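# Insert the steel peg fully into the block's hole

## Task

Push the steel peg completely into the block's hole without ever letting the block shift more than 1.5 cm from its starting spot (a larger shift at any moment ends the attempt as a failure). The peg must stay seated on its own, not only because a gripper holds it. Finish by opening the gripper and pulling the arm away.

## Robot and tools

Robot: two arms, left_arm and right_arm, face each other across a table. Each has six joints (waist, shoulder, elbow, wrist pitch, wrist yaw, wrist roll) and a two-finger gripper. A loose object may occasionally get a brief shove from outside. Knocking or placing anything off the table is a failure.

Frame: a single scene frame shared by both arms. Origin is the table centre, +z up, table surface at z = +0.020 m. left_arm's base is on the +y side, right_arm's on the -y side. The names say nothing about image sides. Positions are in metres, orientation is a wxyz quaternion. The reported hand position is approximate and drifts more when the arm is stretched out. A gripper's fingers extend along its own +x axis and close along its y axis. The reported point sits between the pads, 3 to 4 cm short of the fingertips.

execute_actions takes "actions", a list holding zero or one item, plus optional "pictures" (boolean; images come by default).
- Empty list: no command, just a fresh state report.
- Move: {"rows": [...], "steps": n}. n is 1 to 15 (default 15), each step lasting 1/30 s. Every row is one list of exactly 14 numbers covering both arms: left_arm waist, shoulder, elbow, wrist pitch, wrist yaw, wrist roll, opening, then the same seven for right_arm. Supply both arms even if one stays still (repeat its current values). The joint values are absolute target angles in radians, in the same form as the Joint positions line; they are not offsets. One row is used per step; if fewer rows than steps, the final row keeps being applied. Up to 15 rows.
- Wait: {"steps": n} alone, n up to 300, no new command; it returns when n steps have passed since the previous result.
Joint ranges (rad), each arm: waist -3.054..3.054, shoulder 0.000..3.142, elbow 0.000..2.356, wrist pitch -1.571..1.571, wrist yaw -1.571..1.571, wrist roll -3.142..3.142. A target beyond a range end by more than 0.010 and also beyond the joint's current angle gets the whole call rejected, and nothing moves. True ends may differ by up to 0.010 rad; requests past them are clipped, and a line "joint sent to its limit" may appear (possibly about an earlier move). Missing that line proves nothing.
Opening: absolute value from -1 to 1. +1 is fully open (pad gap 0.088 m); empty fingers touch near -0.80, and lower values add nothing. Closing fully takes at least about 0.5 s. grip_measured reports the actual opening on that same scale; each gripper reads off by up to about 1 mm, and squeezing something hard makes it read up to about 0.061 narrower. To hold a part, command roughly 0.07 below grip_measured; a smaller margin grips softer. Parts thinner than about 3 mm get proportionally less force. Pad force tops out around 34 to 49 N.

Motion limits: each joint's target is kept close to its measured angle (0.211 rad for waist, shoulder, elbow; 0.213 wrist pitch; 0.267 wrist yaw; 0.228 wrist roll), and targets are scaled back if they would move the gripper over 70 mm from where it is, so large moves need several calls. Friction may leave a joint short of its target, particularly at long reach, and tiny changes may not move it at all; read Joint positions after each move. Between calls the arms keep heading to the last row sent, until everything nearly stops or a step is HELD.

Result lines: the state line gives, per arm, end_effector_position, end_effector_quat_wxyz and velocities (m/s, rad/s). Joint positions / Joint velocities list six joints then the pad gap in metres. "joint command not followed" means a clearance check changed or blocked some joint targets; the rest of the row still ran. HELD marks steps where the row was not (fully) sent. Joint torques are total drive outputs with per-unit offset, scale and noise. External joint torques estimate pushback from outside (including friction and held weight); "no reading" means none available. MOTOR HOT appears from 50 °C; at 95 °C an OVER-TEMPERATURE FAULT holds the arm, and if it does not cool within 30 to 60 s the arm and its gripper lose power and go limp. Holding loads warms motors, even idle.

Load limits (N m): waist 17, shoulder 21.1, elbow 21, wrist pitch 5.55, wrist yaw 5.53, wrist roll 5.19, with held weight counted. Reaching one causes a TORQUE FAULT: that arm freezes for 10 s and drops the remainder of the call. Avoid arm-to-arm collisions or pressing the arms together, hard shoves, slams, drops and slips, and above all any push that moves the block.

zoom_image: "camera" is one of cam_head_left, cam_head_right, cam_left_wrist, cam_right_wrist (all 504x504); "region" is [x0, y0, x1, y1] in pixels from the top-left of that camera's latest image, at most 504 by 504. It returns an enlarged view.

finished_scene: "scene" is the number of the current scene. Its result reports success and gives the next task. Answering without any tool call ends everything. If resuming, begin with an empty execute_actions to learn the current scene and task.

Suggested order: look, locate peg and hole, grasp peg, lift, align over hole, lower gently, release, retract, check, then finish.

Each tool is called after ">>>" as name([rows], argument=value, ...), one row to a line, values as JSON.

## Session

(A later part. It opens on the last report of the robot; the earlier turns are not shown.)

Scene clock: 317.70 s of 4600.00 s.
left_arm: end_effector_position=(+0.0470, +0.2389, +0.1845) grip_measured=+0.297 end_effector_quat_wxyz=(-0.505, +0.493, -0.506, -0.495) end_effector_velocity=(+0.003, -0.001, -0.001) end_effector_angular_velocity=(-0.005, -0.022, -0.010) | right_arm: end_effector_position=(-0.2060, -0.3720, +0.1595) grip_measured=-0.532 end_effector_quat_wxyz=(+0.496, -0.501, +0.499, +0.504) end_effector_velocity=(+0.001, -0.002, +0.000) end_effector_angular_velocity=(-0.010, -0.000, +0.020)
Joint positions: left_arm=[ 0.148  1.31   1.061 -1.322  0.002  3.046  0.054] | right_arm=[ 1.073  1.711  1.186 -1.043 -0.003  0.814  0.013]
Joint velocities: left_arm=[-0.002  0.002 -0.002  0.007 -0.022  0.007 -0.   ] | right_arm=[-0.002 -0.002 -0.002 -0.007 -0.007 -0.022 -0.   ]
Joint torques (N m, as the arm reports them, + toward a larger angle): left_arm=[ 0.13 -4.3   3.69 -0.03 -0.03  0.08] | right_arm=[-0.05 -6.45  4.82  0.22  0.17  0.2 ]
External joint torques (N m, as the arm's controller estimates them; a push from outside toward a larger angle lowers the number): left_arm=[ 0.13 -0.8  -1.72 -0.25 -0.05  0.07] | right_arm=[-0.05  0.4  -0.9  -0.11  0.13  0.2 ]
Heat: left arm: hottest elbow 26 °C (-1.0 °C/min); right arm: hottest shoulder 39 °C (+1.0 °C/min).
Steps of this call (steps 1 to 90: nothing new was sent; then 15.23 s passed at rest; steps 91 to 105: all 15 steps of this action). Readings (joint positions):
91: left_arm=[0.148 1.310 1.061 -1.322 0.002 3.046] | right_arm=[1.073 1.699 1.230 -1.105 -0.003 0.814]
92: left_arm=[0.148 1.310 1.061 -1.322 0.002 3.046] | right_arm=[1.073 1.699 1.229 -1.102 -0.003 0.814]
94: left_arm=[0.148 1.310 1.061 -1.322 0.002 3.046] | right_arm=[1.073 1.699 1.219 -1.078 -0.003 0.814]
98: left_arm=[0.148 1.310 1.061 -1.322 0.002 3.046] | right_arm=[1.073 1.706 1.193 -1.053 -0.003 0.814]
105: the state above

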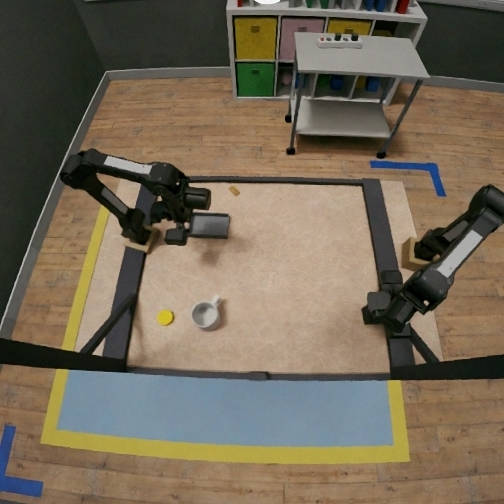

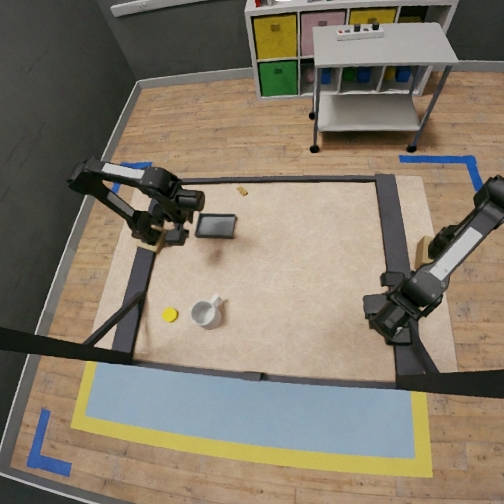

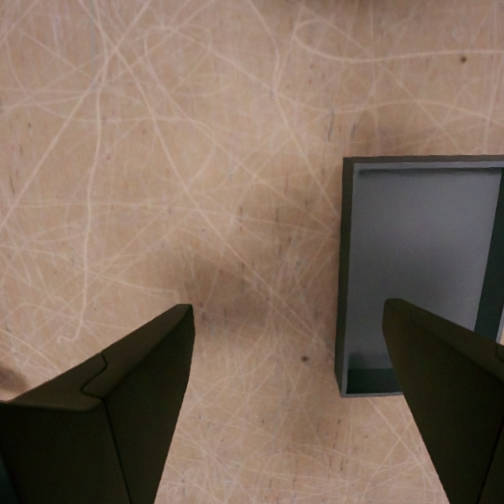

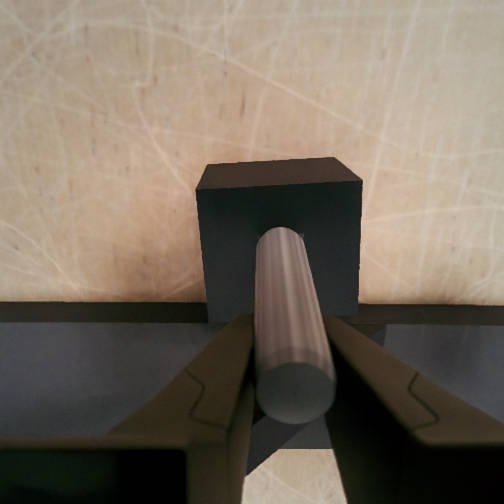

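>>> execute_actions([
  {"rows":[[0.149,1.3,1.05,-1.32,0,3.048,0.3,1.08,1.7,1.175,-1.043,0,0.83,-0.61],[0.149,1.3,1.05,-1.32,0,3.048,0.3,1.086,1.69,1.17,-1.043,0,0.83,-0.61],[0.149,1.3,1.05,-1.32,0,3.048,0.3,1.086,1.685,1.163,-1.043,0,0.83,-0.61]],"steps":15},
])

>>> zoom_image(camera="cam_right_wrist", region=[190, 140, 380, 330])

Scene clock: 333.00 s of 4600.00 s.
left_arm: end_effector_position=(+0.0470, +0.2388, +0.1845) grip_measured=+0.297 end_effector_quat_wxyz=(-0.505, +0.494, -0.506, -0.495) end_effector_velocity=(+0.001, +0.005, -0.000) end_effector_angular_velocity=(+0.021, -0.010, +0.005) | right_arm: end_effector_position=(-0.2058, -0.3764, +0.1599) grip_measured=-0.532 end_effector_quat_wxyz=(+0.496, -0.501, +0.499, +0.504) end_effector_velocity=(-0.001, -0.002, +0.000) end_effector_angular_velocity=(-0.000, +0.010, +0.010)
Joint positions: left_arm=[ 0.148  1.31   1.061 -1.322  0.002  3.046  0.054] | right_arm=[ 1.083  1.699  1.174 -1.043 -0.003  0.824  0.013]
Joint velocities: left_arm=[-0.002 -0.002 -0.002 -0.022 -0.007 -0.007  0.   ] | right_arm=[ 0.002 -0.007 -0.007  0.007 -0.007 -0.007  0.   ]
Joint torques (N m, as the arm reports them, + toward a larger angle): left_arm=[ 0.12 -4.33  3.71 -0.03 -0.03  0.07] | right_arm=[ 0.27 -9.58  4.79  0.05  0.16  0.23]
External joint torques (N m, as the arm's controller estimates them; a push from outside toward a larger angle lowers the number): left_arm=[ 0.12 -0.79 -1.69 -0.23 -0.05  0.07] | right_arm=[ 0.24 -2.82 -0.95 -0.29  0.13  0.23]
Heat: left arm: hottest shoulder 25 °C (-2.0 °C/min); right arm: hottest shoulder 37 °C (-2.0 °C/min).
Steps of this call (steps 1 to 15: the robot went on to your last target; steps 16 to 90: nothing new was sent; then 11.80 s passed at rest; steps 91 to 105: all 15 steps of this action). Readings (joint positions):
91: left_arm=[0.148 1.310 1.061 -1.322 0.002 3.046] | right_arm=[1.073 1.711 1.186 -1.043 -0.003 0.816]
92: left_arm=[0.148 1.310 1.061 -1.322 0.002 3.046] | right_arm=[1.074 1.711 1.185 -1.043 -0.003 0.818]
94: left_arm=[0.148 1.310 1.061 -1.322 0.002 3.046] | right_arm=[1.078 1.707 1.181 -1.043 -0.003 0.821]
98: left_arm=[0.148 1.310 1.061 -1.322 0.002 3.046] | right_arm=[1.083 1.701 1.175 -1.043 -0.003 0.823]
105: the state above

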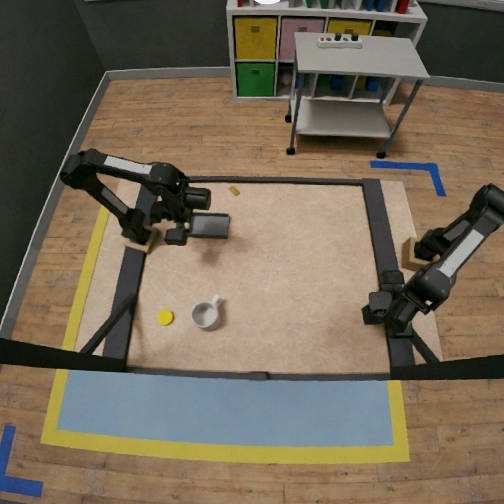

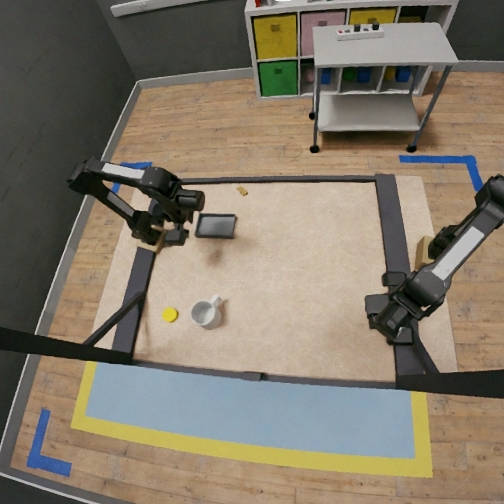

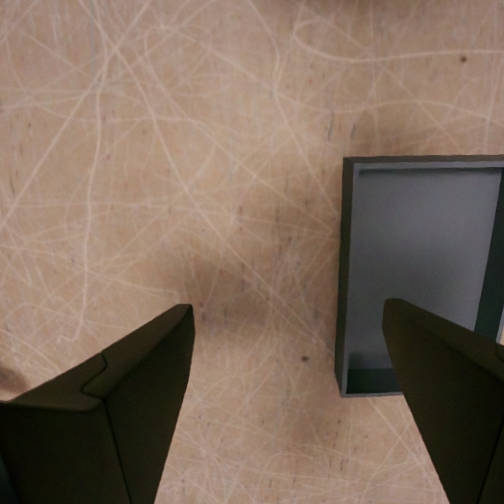

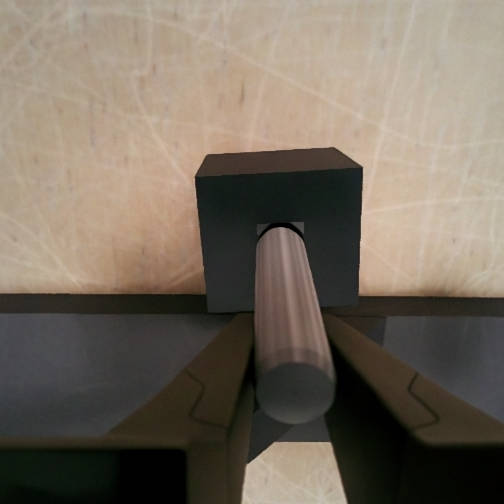

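Region (190, 140, 380, 330) of cam_right_wrist's 504x504 image, scaled by 2.653, with more detail than that image has.

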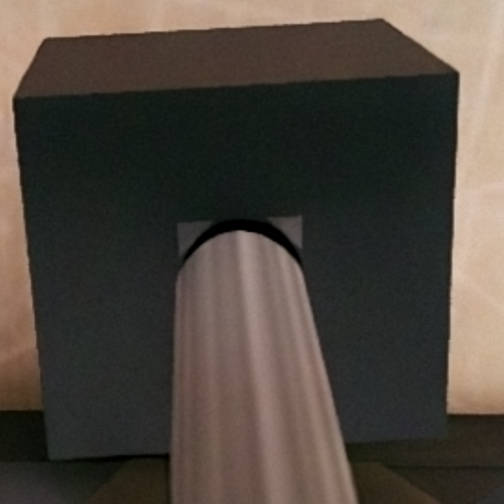

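>>> execute_actions([
  {"rows":[[0.149,1.3,1.05,-1.32,0,3.048,0.3,1.084,1.705,1.163,-1.04,0,0.83,-0.61],[0.149,1.3,1.05,-1.32,0,3.048,0.3,1.084,1.71,1.16,-1.035,0,0.83,-0.61],[0.149,1.3,1.05,-1.32,0,3.048,0.3,1.084,1.712,1.155,-1.03,0,0.83,-0.61],[0.149,1.3,1.05,-1.32,0,3.048,0.3,1.084,1.714,1.15,-1.025,0,0.83,-0.61],[0.149,1.3,1.05,-1.32,0,3.048,0.3,1.084,1.714,1.147,-1.022,0,0.83,-0.61]],"steps":15},
])

>>> zoom_image(camera="cam_right_wrist", region=[190, 140, 380, 330])

Scene clock: 339.73 s of 4600.00 s.
left_arm: end_effector_position=(+0.0470, +0.2388, +0.1845) grip_measured=+0.297 end_effector_quat_wxyz=(-0.505, +0.494, -0.506, -0.495) end_effector_velocity=(-0.000, +0.002, -0.001) end_effector_angular_velocity=(+0.011, -0.009, -0.000) | right_arm: end_effector_position=(-0.2051, -0.3770, +0.1552) grip_measured=-0.532 end_effector_quat_wxyz=(+0.496, -0.502, +0.499, +0.503) end_effector_velocity=(+0.001, -0.002, +0.000) end_effector_angular_velocity=(-0.010, -0.001, +0.005)
Joint positions: left_arm=[ 0.148  1.31   1.061 -1.322  0.002  3.046  0.054] | right_arm=[ 1.083  1.701  1.158 -1.025 -0.003  0.824  0.013]
Joint velocities: left_arm=[-0.007  0.002 -0.002 -0.007 -0.007 -0.007 -0.   ] | right_arm=[-0.002 -0.002 -0.002 -0.007 -0.007 -0.007 -0.   ]
Joint torques (N m, as the arm reports them, + toward a larger angle): left_arm=[ 0.11 -4.35  3.72 -0.04 -0.03  0.07] | right_arm=[ 0.03 -6.14  4.83  0.23  0.16  0.21]
External joint torques (N m, as the arm's controller estimates them; a push from outside toward a larger angle lowers the number): left_arm=[ 0.14 -0.85 -1.69 -0.26 -0.05  0.07] | right_arm=[ 0.05  0.58 -0.84 -0.09  0.13  0.21]
Heat: left arm: hottest shoulder 25 °C (-2.0 °C/min); right arm: hottest shoulder 38 °C (-1.0 °C/min).
Steps of this call (steps 1 to 15: the robot went on to your last target; steps 16 to 90: nothing new was sent; then 3.23 s passed at rest; steps 91 to 105: all 15 steps of this action). Readings (joint positions):
91: left_arm=[0.148 1.310 1.061 -1.322 0.002 3.046] | right_arm=[1.083 1.699 1.174 -1.043 -0.003 0.824]
92: left_arm=[0.148 1.310 1.061 -1.322 0.002 3.046] | right_arm=[1.083 1.699 1.173 -1.043 -0.003 0.824]
94: left_arm=[0.148 1.310 1.061 -1.322 0.002 3.046] | right_arm=[1.083 1.699 1.170 -1.037 -0.003 0.824]
98: left_arm=[0.148 1.310 1.061 -1.322 0.002 3.046] | right_arm=[1.083 1.700 1.160 -1.028 -0.003 0.824]
105: the state above

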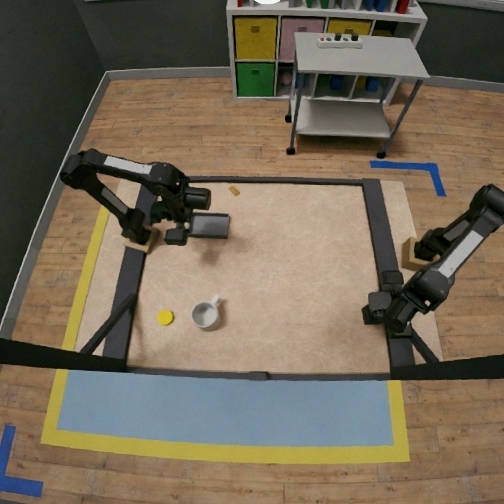

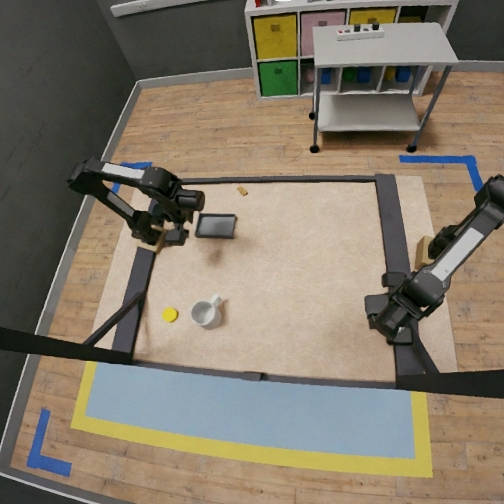

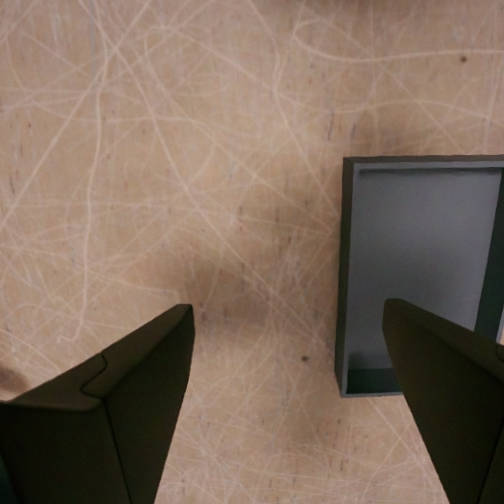

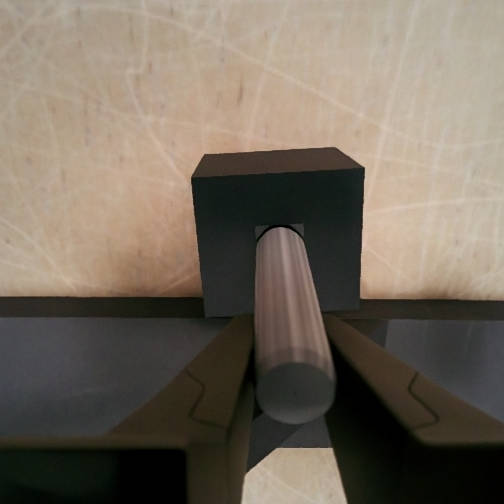

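Region (190, 140, 380, 330) of cam_right_wrist's 504x504 image, scaled by 2.653, with more detail than that image has.

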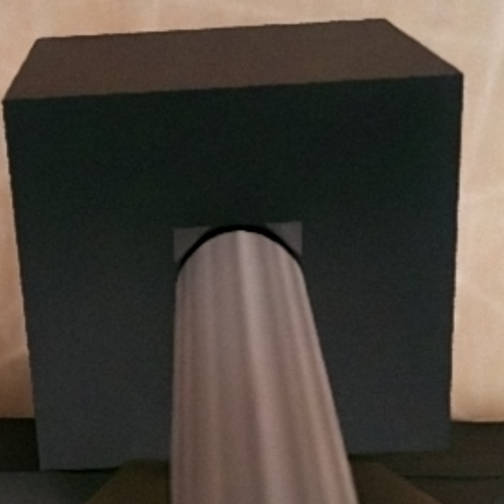

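>>> execute_actions([
  {"rows":[[0.149,1.3,1.05,-1.32,0,3.048,0.3,1.084,1.715,1.144,-1.018,0,0.83,-0.61],[0.149,1.3,1.05,-1.32,0,3.048,0.3,1.084,1.716,1.141,-1.014,0,0.83,-0.61],[0.149,1.3,1.05,-1.32,0,3.048,0.3,1.084,1.717,1.138,-1.01,0,0.83,-0.61],[0.149,1.3,1.05,-1.32,0,3.048,0.3,1.084,1.718,1.134,-1.006,0,0.83,-0.61],[0.149,1.3,1.05,-1.32,0,3.048,0.3,1.084,1.719,1.131,-1.002,0,0.83,-0.61],[0.149,1.3,1.05,-1.32,0,3.048,0.3,1.084,1.72,1.128,-0.998,0,0.83,-0.61]],"steps":15},
])

>>> zoom_image(camera="cam_right_wrist", region=[190, 140, 380, 330])

Scene clock: 350.27 s of 4600.00 s.
left_arm: end_effector_position=(+0.0470, +0.2388, +0.1845) grip_measured=+0.297 end_effector_quat_wxyz=(-0.505, +0.494, -0.506, -0.495) end_effector_velocity=(-0.000, +0.002, -0.000) end_effector_angular_velocity=(+0.008, +0.006, +0.024) | right_arm: end_effector_position=(-0.2050, -0.3771, +0.1496) grip_measured=-0.532 end_effector_quat_wxyz=(+0.496, -0.501, +0.499, +0.504) end_effector_velocity=(+0.001, -0.002, +0.000) end_effector_angular_velocity=(-0.010, -0.001, +0.020)
Joint positions: left_arm=[ 0.148  1.31   1.061 -1.322  0.002  3.046  0.054] | right_arm=[ 1.083  1.707  1.14  -1.001 -0.003  0.824  0.013]
Joint velocities: left_arm=[ 0.002 -0.002 -0.002 -0.007  0.007 -0.022  0.   ] | right_arm=[-0.002 -0.002 -0.002 -0.007 -0.007 -0.022 -0.   ]
Joint torques (N m, as the arm reports them, + toward a larger angle): left_arm=[ 0.09 -4.33  3.73 -0.03 -0.04  0.06] | right_arm=[ 0.03 -6.14  4.77  0.24  0.16  0.21]
External joint torques (N m, as the arm's controller estimates them; a push from outside toward a larger angle lowers the number): left_arm=[ 0.08 -0.79 -1.68 -0.24 -0.06  0.06] | right_arm=[ 0.02  0.6  -0.91 -0.11  0.12  0.21]
Heat: left arm: hottest shoulder 25 °C (-2.0 °C/min); right arm: hottest shoulder 37 °C (-3.0 °C/min).
Steps of this call (steps 1 to 15: the robot went on to your last target; steps 16 to 90: nothing new was sent; then 7.03 s passed at rest; steps 91 to 105: all 15 steps of this action). Readings (joint positions):
91: left_arm=[0.148 1.310 1.061 -1.322 0.002 3.046] | right_arm=[1.083 1.701 1.157 -1.024 -0.003 0.824]
92: left_arm=[0.148 1.310 1.061 -1.322 0.002 3.046] | right_arm=[1.083 1.701 1.157 -1.022 -0.003 0.824]
94: left_arm=[0.148 1.310 1.061 -1.322 0.002 3.046] | right_arm=[1.083 1.702 1.153 -1.016 -0.003 0.824]
98: left_arm=[0.148 1.310 1.061 -1.322 0.002 3.046] | right_arm=[1.083 1.706 1.142 -1.005 -0.003 0.824]
105: the state above

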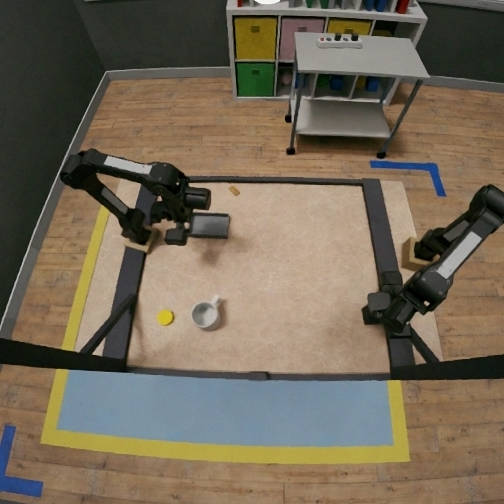

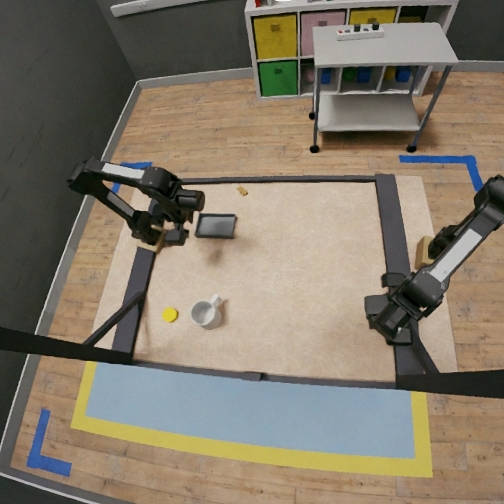

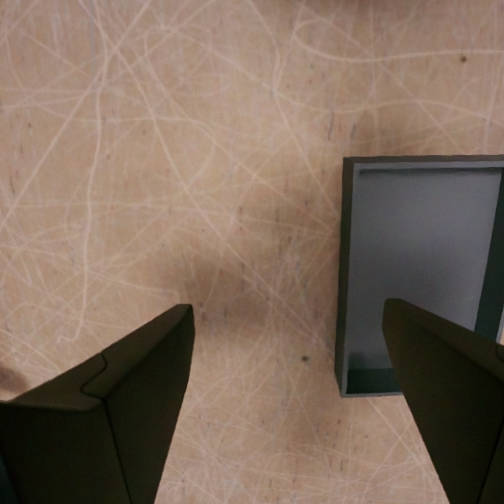

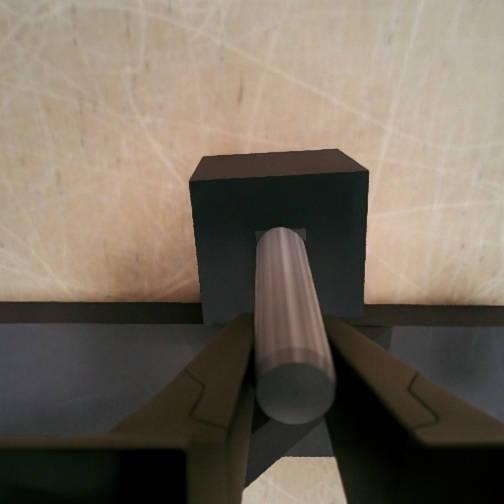

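Region (190, 140, 380, 330) of cam_right_wrist's 504x504 image, scaled by 2.653, with more detail than that image has.

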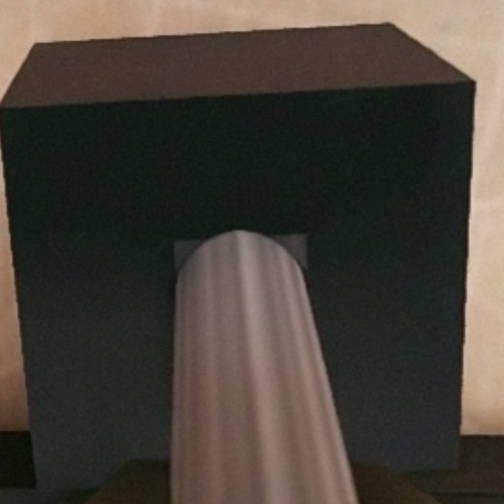

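>>> zoom_image(camera="cam_right_wrist", region=[180, 130, 400, 440])

>>> zoom_image(camera="cam_head_left", region=[340, 270, 430, 350])

Region (180, 130, 400, 440) of cam_right_wrist's 504x504 image, scaled by 1.626, with more detail than that image has; it fills the left 358 columns of this view, and the rest is white.

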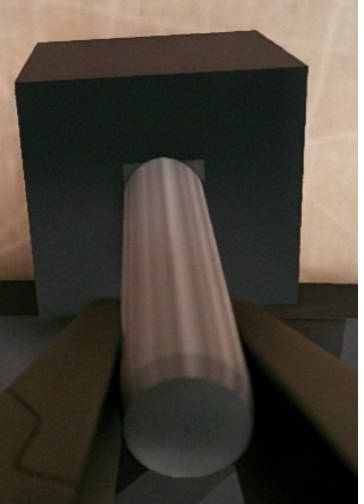

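Region (340, 270, 430, 350) of cam_head_left's 504x504 image, scaled by 5.600, with more detail than that image has.

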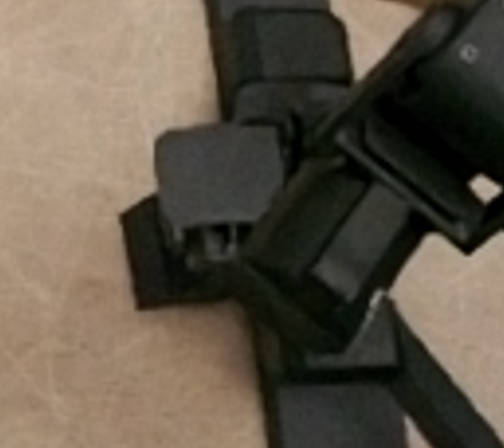

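>>> execute_actions([
  {"rows":[[0.149,1.3,1.05,-1.32,0,3.048,0.3,1.078,1.717,1.132,-1.001,-0.01,0.82,-0.61],[0.149,1.3,1.05,-1.32,0,3.048,0.3,1.073,1.717,1.132,-1.002,-0.017,0.815,-0.61],[0.149,1.3,1.05,-1.32,0,3.048,0.3,1.068,1.717,1.132,-1.003,-0.024,0.81,-0.61],[0.149,1.3,1.05,-1.32,0,3.048,0.3,1.063,1.717,1.132,-1.004,-0.031,0.805,-0.61],[0.149,1.3,1.05,-1.32,0,3.048,0.3,1.058,1.717,1.132,-1.005,-0.038,0.8,-0.61],[0.149,1.3,1.05,-1.32,0,3.048,0.3,1.053,1.717,1.132,-1.006,-0.045,0.795,-0.61],[0.149,1.3,1.05,-1.32,0,3.048,0.3,1.048,1.717,1.132,-1.007,-0.052,0.79,-0.61],[0.149,1.3,1.05,-1.32,0,3.048,0.3,1.043,1.717,1.132,-1.007,-0.059,0.785,-0.61],[0.149,1.3,1.05,-1.32,0,3.048,0.3,1.039,1.717,1.132,-1.007,-0.066,0.78,-0.61]],"steps":15},
])

>>> zoom_image(camera="cam_right_wrist", region=[190, 140, 380, 330])

Scene clock: 397.30 s of 4600.00 s.
left_arm: end_effector_position=(+0.0470, +0.2388, +0.1845) grip_measured=+0.297 end_effector_quat_wxyz=(-0.505, +0.494, -0.506, -0.495) end_effector_velocity=(+0.003, +0.002, -0.000) end_effector_angular_velocity=(+0.005, -0.023, -0.010) | right_arm: end_effector_position=(-0.2020, -0.3744, +0.1498) grip_measured=-0.532 end_effector_quat_wxyz=(+0.478, -0.501, +0.519, +0.502) end_effector_velocity=(+0.000, +0.001, +0.000) end_effector_angular_velocity=(+0.001, +0.011, +0.015)
Joint positions: left_arm=[ 0.148  1.31   1.061 -1.322  0.002  3.046  0.054] | right_arm=[ 1.042  1.707  1.14  -1.003 -0.058  0.787  0.013]
Joint velocities: left_arm=[-0.002 -0.002 -0.002 -0.007 -0.022  0.007 -0.   ] | right_arm=[-0.007 -0.002 -0.002  0.007 -0.007 -0.022 -0.   ]
Joint torques (N m, as the arm reports them, + toward a larger angle): left_arm=[ 0.14 -4.32  3.7  -0.03 -0.04  0.07] | right_arm=[-0.17 -6.52  5.09 -0.2  -0.3  -0.21]
External joint torques (N m, as the arm's controller estimates them; a push from outside toward a larger angle lowers the number): left_arm=[ 0.14 -0.78 -1.71 -0.24 -0.05  0.07] | right_arm=[-0.22  0.21 -0.59 -0.54 -0.28 -0.21]
Heat: left arm: hottest shoulder 25 °C (+0.0 °C/min); right arm: hottest shoulder 34 °C (-4.0 °C/min).
Steps of this call (steps 1 to 15: the robot went on to your last target; steps 16 to 90: nothing new was sent; then 43.53 s passed at rest; steps 91 to 105: all 15 steps of this action). Readings (joint positions):
91: left_arm=[0.148 1.310 1.061 -1.322 0.002 3.046] | right_arm=[1.083 1.707 1.140 -1.001 -0.003 0.824]
92: left_arm=[0.148 1.310 1.061 -1.322 0.002 3.046] | right_arm=[1.083 1.707 1.140 -1.001 -0.004 0.824]
94: left_arm=[0.148 1.310 1.061 -1.322 0.002 3.046] | right_arm=[1.078 1.707 1.140 -1.001 -0.011 0.822]
98: left_arm=[0.148 1.310 1.061 -1.322 0.002 3.046] | right_arm=[1.058 1.707 1.140 -1.002 -0.036 0.804]
105: the state above

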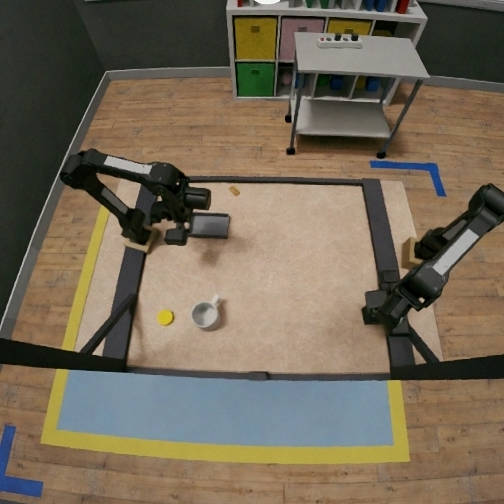

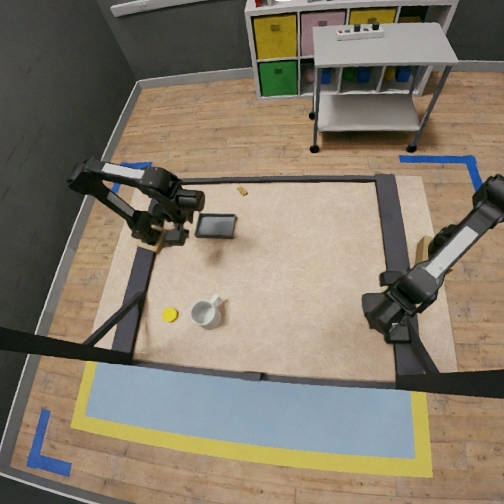

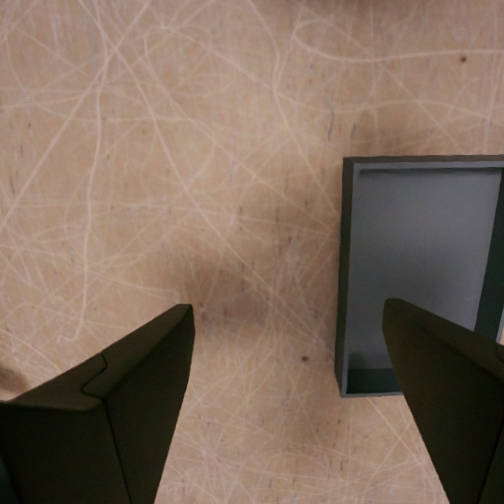

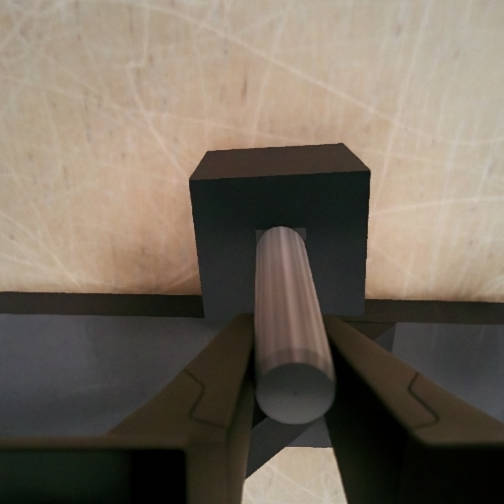

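Region (190, 140, 380, 330) of cam_right_wrist's 504x504 image, scaled by 2.653, with more detail than that image has.

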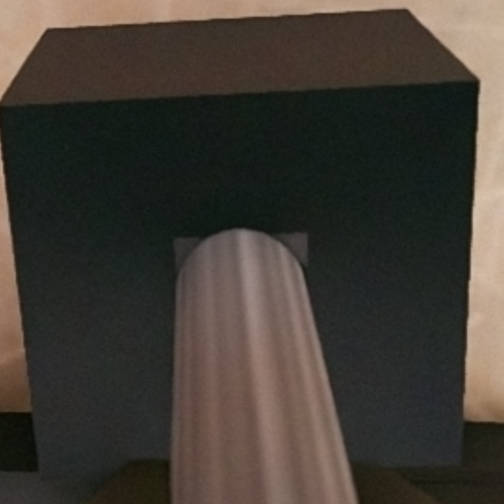

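>>> execute_actions([
  {"rows":[[0.149,1.3,1.05,-1.32,0,3.048,0.3,1.04,1.717,1.132,-1.010,-0.07,0.78,-0.61],[0.149,1.3,1.05,-1.32,0,3.048,0.3,1.04,1.717,1.132,-1.013,-0.073,0.78,-0.61]],"steps":10},
])

>>> zoom_image(camera="cam_right_wrist", region=[190, 140, 380, 330])

Scene clock: 408.23 s of 4600.00 s.
left_arm: end_effector_position=(+0.0470, +0.2388, +0.1845) grip_measured=+0.297 end_effector_quat_wxyz=(-0.505, +0.494, -0.506, -0.495) end_effector_velocity=(-0.002, -0.002, +0.001) end_effector_angular_velocity=(-0.011, +0.009, -0.010) | right_arm: end_effector_position=(-0.2019, -0.3764, +0.1499) grip_measured=-0.532 end_effector_quat_wxyz=(+0.474, -0.503, +0.522, +0.499) end_effector_velocity=(+0.004, -0.003, +0.002) end_effector_angular_velocity=(-0.017, -0.007, -0.000)
Joint positions: left_arm=[ 0.148  1.31   1.061 -1.322  0.002  3.046  0.054] | right_arm=[ 1.041  1.707  1.14  -1.01  -0.068  0.786  0.013]
Joint velocities: left_arm=[-0.002 -0.002  0.002  0.007  0.007  0.007 -0.   ] | right_arm=[-0.007 -0.007 -0.002 -0.022 -0.007 -0.007 -0.   ]
Joint torques (N m, as the arm reports them, + toward a larger angle): left_arm=[ 0.12 -4.33  3.7  -0.04 -0.04  0.07] | right_arm=[-0.08 -6.54  5.07 -0.15 -0.23 -0.23]
External joint torques (N m, as the arm's controller estimates them; a push from outside toward a larger angle lowers the number): left_arm=[ 0.12 -0.8  -1.72 -0.26 -0.06  0.07] | right_arm=[-0.05  0.27 -0.63 -0.46 -0.22 -0.23]
Heat: left arm: hottest shoulder 25 °C (+0.0 °C/min); right arm: hottest shoulder 34 °C (-3.0 °C/min).
Steps of this call (steps 1 to 15: the robot went on to your last target; steps 16 to 90: nothing new was sent; then 7.60 s passed at rest; steps 91 to 100: all 10 steps of this action). Readings (joint positions):
91: left_arm=[0.148 1.310 1.061 -1.322 0.002 3.046] | right_arm=[1.041 1.707 1.140 -1.003 -0.060 0.786]
92: left_arm=[0.148 1.310 1.061 -1.322 0.002 3.046] | right_arm=[1.041 1.707 1.140 -1.004 -0.062 0.786]
94: left_arm=[0.148 1.310 1.061 -1.322 0.002 3.046] | right_arm=[1.041 1.707 1.140 -1.009 -0.066 0.786]
98: left_arm=[0.148 1.310 1.061 -1.322 0.002 3.046] | right_arm=[1.041 1.707 1.140 -1.009 -0.068 0.786]
100: the state above

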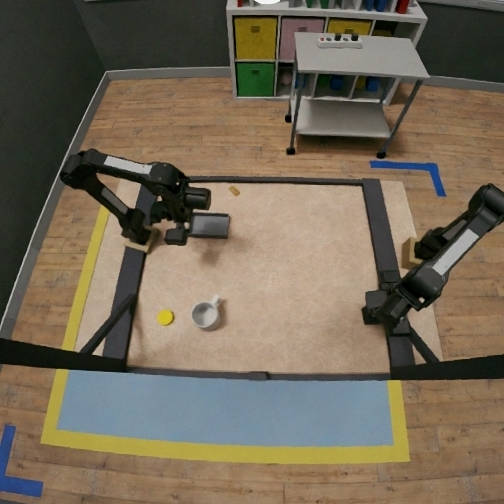

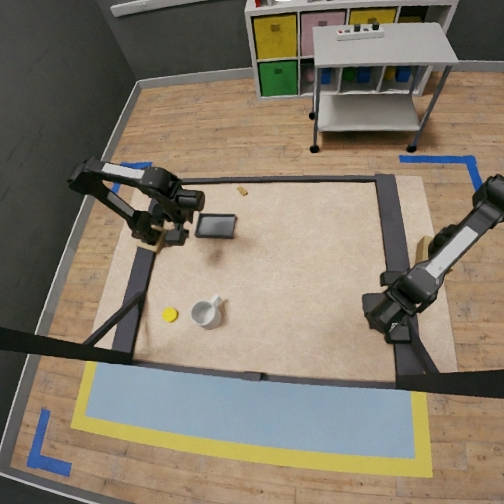

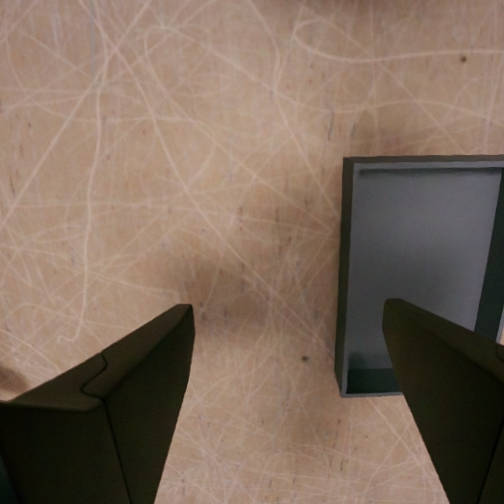

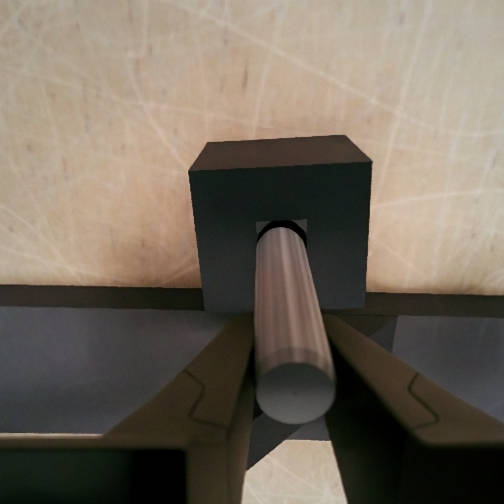

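Region (190, 140, 380, 330) of cam_right_wrist's 504x504 image, scaled by 2.653, with more detail than that image has.

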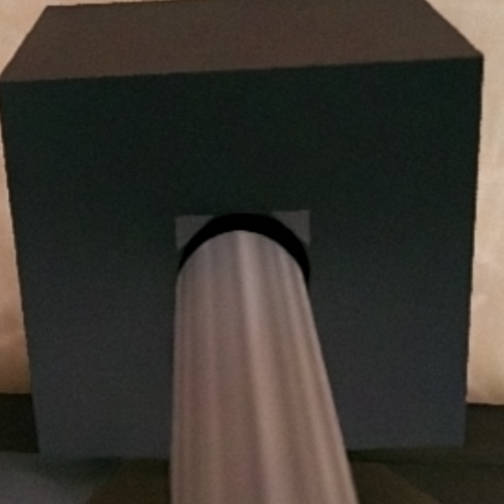

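>>> execute_actions([
  {"rows":[[0.149,1.3,1.05,-1.32,0,3.048,0.3,1.04,1.72,1.127,-1.007,-0.07,0.78,-0.61],[0.149,1.3,1.05,-1.32,0,3.048,0.3,1.04,1.721,1.124,-1.002,-0.07,0.78,-0.61],[0.149,1.3,1.05,-1.32,0,3.048,0.3,1.04,1.722,1.121,-0.998,-0.07,0.78,-0.61],[0.149,1.3,1.05,-1.32,0,3.048,0.3,1.04,1.723,1.118,-0.994,-0.07,0.78,-0.61],[0.149,1.3,1.05,-1.32,0,3.048,0.3,1.04,1.724,1.115,-0.99,-0.07,0.78,-0.61],[0.149,1.3,1.05,-1.32,0,3.048,0.3,1.04,1.725,1.112,-0.986,-0.07,0.78,-0.61],[0.149,1.3,1.05,-1.32,0,3.048,0.3,1.04,1.726,1.109,-0.982,-0.07,0.78,-0.61]],"steps":15},
])

>>> zoom_image(camera="cam_right_wrist", region=[190, 140, 380, 330])

Scene clock: 417.20 s of 4600.00 s.
left_arm: end_effector_position=(+0.0470, +0.2388, +0.1845) grip_measured=+0.297 end_effector_quat_wxyz=(-0.505, +0.494, -0.506, -0.495) end_effector_velocity=(+0.004, +0.006, -0.001) end_effector_angular_velocity=(+0.024, -0.025, -0.010) | right_arm: end_effector_position=(-0.2015, -0.3758, +0.1478) grip_measured=-0.532 end_effector_quat_wxyz=(+0.475, -0.501, +0.523, +0.500) end_effector_velocity=(+0.002, -0.003, -0.001) end_effector_angular_velocity=(-0.013, -0.003, +0.005)
Joint positions: left_arm=[ 0.148  1.31   1.061 -1.322  0.002  3.046  0.054] | right_arm=[ 1.039  1.707  1.131 -0.998 -0.068  0.786  0.013]
Joint velocities: left_arm=[-0.002 -0.002 -0.007 -0.022 -0.022  0.007 -0.   ] | right_arm=[-0.002 -0.002 -0.007 -0.007 -0.007 -0.007  0.   ]
Joint torques (N m, as the arm reports them, + toward a larger angle): left_arm=[ 0.13 -4.32  3.7  -0.04 -0.03  0.07] | right_arm=[ 0.14 -5.31  3.48  1.06 -0.07 -0.2 ]
External joint torques (N m, as the arm's controller estimates them; a push from outside toward a larger angle lowers the number): left_arm=[ 0.11 -0.78 -1.7  -0.24 -0.04  0.07] | right_arm=[ 0.11  1.36 -2.14  0.73 -0.06 -0.2 ]
Heat: left arm: hottest shoulder 25 °C (+0.0 °C/min); right arm: hottest shoulder 34 °C (-2.0 °C/min).
Steps of this call (steps 1 to 15: the robot went on to your last target; steps 16 to 90: nothing new was sent; then 5.47 s passed at rest; steps 91 to 105: all 15 steps of this action). Readings (joint positions):
91: left_arm=[0.148 1.310 1.061 -1.322 0.002 3.046] | right_arm=[1.041 1.707 1.140 -1.010 -0.069 0.786]
92: left_arm=[0.148 1.310 1.061 -1.322 0.002 3.046] | right_arm=[1.041 1.707 1.140 -1.010 -0.069 0.786]
94: left_arm=[0.148 1.310 1.061 -1.322 0.002 3.046] | right_arm=[1.041 1.707 1.138 -1.007 -0.069 0.786]
98: left_arm=[0.148 1.310 1.061 -1.322 0.002 3.046] | right_arm=[1.039 1.707 1.133 -1.000 -0.068 0.786]
105: the state above

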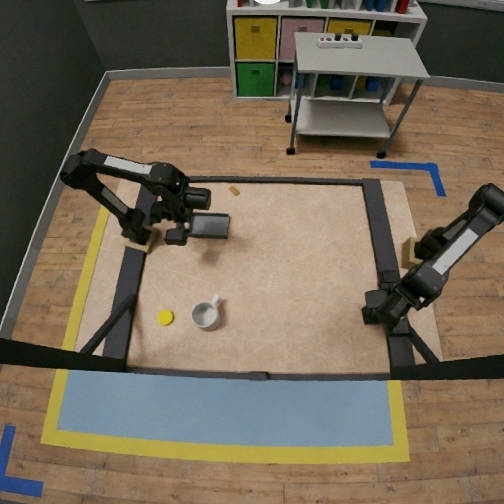

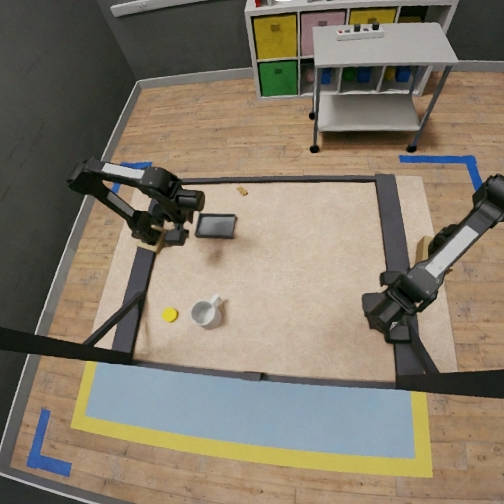

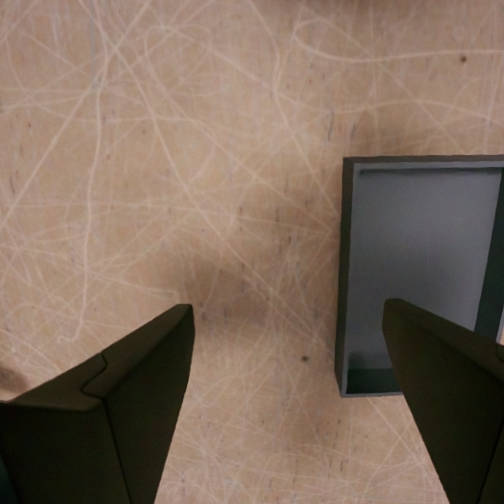

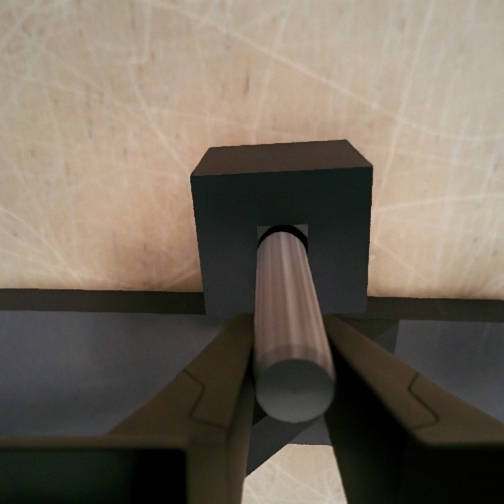

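Region (190, 140, 380, 330) of cam_right_wrist's 504x504 image, scaled by 2.653, with more detail than that image has.

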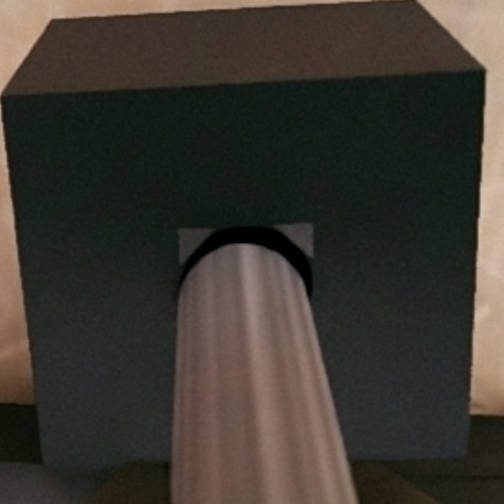

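>>> execute_actions([
  {"rows":[[0.149,1.3,1.05,-1.32,0,3.048,0.3,1.04,1.712,1.14,-1.0,-0.068,0.78,-0.61],[0.149,1.3,1.05,-1.32,0,3.048,0.3,1.04,1.712,1.148,-1.004,-0.068,0.78,-0.61],[0.149,1.3,1.05,-1.32,0,3.048,0.3,1.04,1.712,1.148,-1.004,-0.068,0.78,-0.61],[0.149,1.3,1.05,-1.32,0,3.048,0.3,1.04,1.712,1.148,-1.004,-0.068,0.78,-0.61],[0.149,1.3,1.05,-1.32,0,3.048,0.3,1.04,1.712,1.148,-1.004,-0.062,0.78,-0.61],[0.149,1.3,1.05,-1.32,0,3.048,0.3,1.04,1.712,1.148,-1.004,-0.057,0.78,-0.61]],"steps":15},
])

>>> zoom_image(camera="cam_right_wrist", region=[190, 140, 380, 330])

Scene clock: 432.23 s of 4600.00 s.
left_arm: end_effector_position=(+0.0470, +0.2388, +0.1845) grip_measured=+0.297 end_effector_quat_wxyz=(-0.505, +0.494, -0.506, -0.495) end_effector_velocity=(+0.001, +0.002, -0.001) end_effector_angular_velocity=(+0.011, -0.009, +0.020) | right_arm: end_effector_position=(-0.2011, -0.3747, +0.1496) grip_measured=-0.532 end_effector_quat_wxyz=(+0.477, -0.501, +0.520, +0.500) end_effector_velocity=(+0.001, -0.002, +0.000) end_effector_angular_velocity=(-0.009, +0.001, +0.019)
Joint positions: left_arm=[ 0.148  1.31   1.061 -1.322  0.002  3.046  0.054] | right_arm=[ 1.039  1.706  1.138 -1.004 -0.061  0.786  0.013]
Joint velocities: left_arm=[-0.002  0.002 -0.002 -0.007 -0.007 -0.022 -0.   ] | right_arm=[-0.002 -0.002 -0.002 -0.007 -0.007 -0.022 -0.   ]
Joint torques (N m, as the arm reports them, + toward a larger angle): left_arm=[ 0.13 -4.33  3.71 -0.04 -0.03  0.07] | right_arm=[ 0.02 -7.01  7.15  0.06  0.1  -0.22]
External joint torques (N m, as the arm's controller estimates them; a push from outside toward a larger angle lowers the number): left_arm=[ 0.13 -0.82 -1.69 -0.25 -0.05  0.07] | right_arm=[ 0.05 -0.3   1.49 -0.27  0.1  -0.22]
Heat: left arm: hottest shoulder 25 °C (+0.0 °C/min); right arm: hottest shoulder 34 °C (-1.0 °C/min).
Steps of this call (steps 1 to 15: the robot went on to your last target; steps 16 to 90: nothing new was sent; then 11.53 s passed at rest; steps 91 to 105: all 15 steps of this action). Readings (joint positions):
91: left_arm=[0.148 1.310 1.061 -1.322 0.002 3.046] | right_arm=[1.039 1.706 1.132 -0.997 -0.068 0.786]
92: left_arm=[0.148 1.310 1.061 -1.322 0.002 3.046] | right_arm=[1.039 1.706 1.133 -0.999 -0.068 0.786]
94: left_arm=[0.148 1.310 1.061 -1.322 0.002 3.046] | right_arm=[1.039 1.706 1.136 -1.002 -0.068 0.786]
98: left_arm=[0.148 1.310 1.061 -1.322 0.002 3.046] | right_arm=[1.039 1.706 1.138 -1.004 -0.068 0.786]
105: the state above

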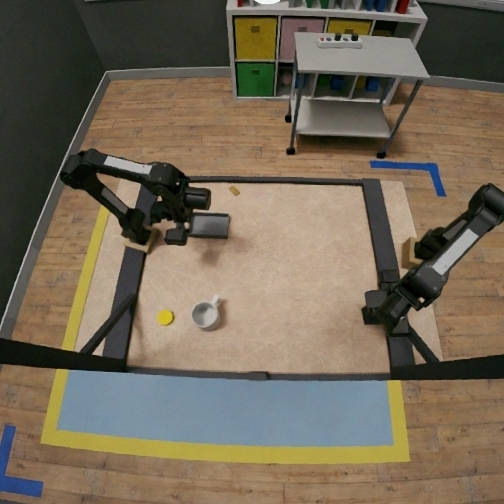

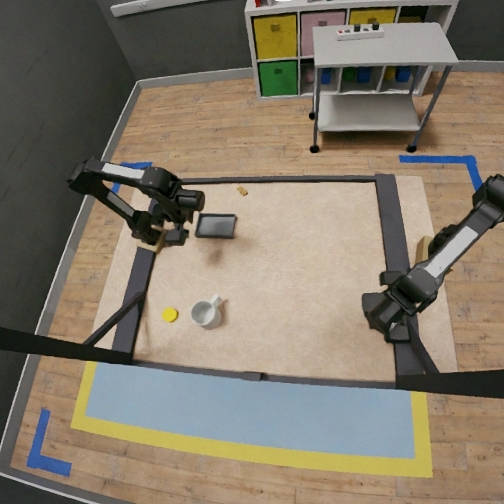

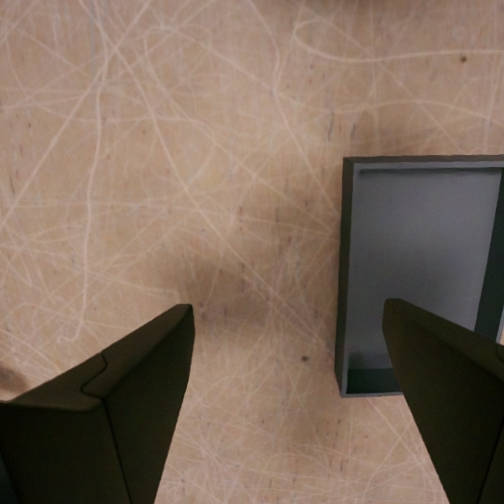

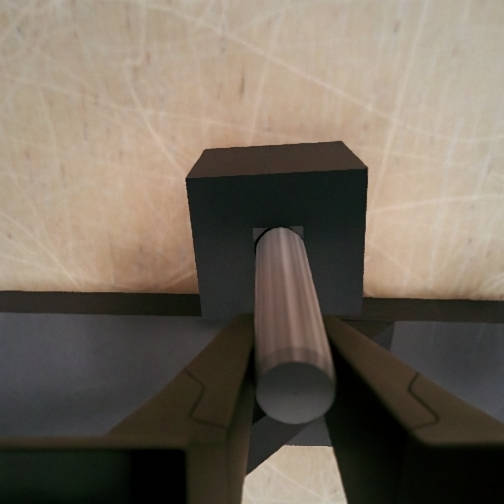

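Region (190, 140, 380, 330) of cam_right_wrist's 504x504 image, scaled by 2.653, with more detail than that image has.

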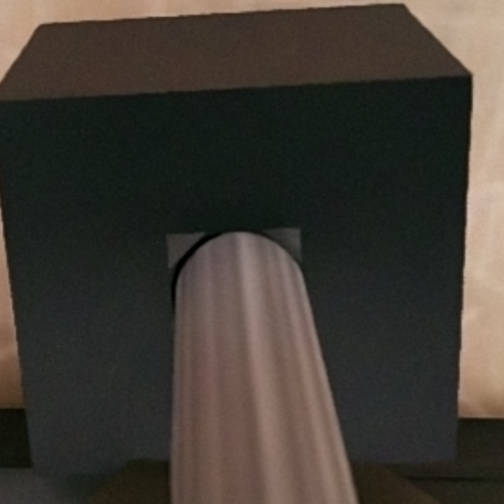

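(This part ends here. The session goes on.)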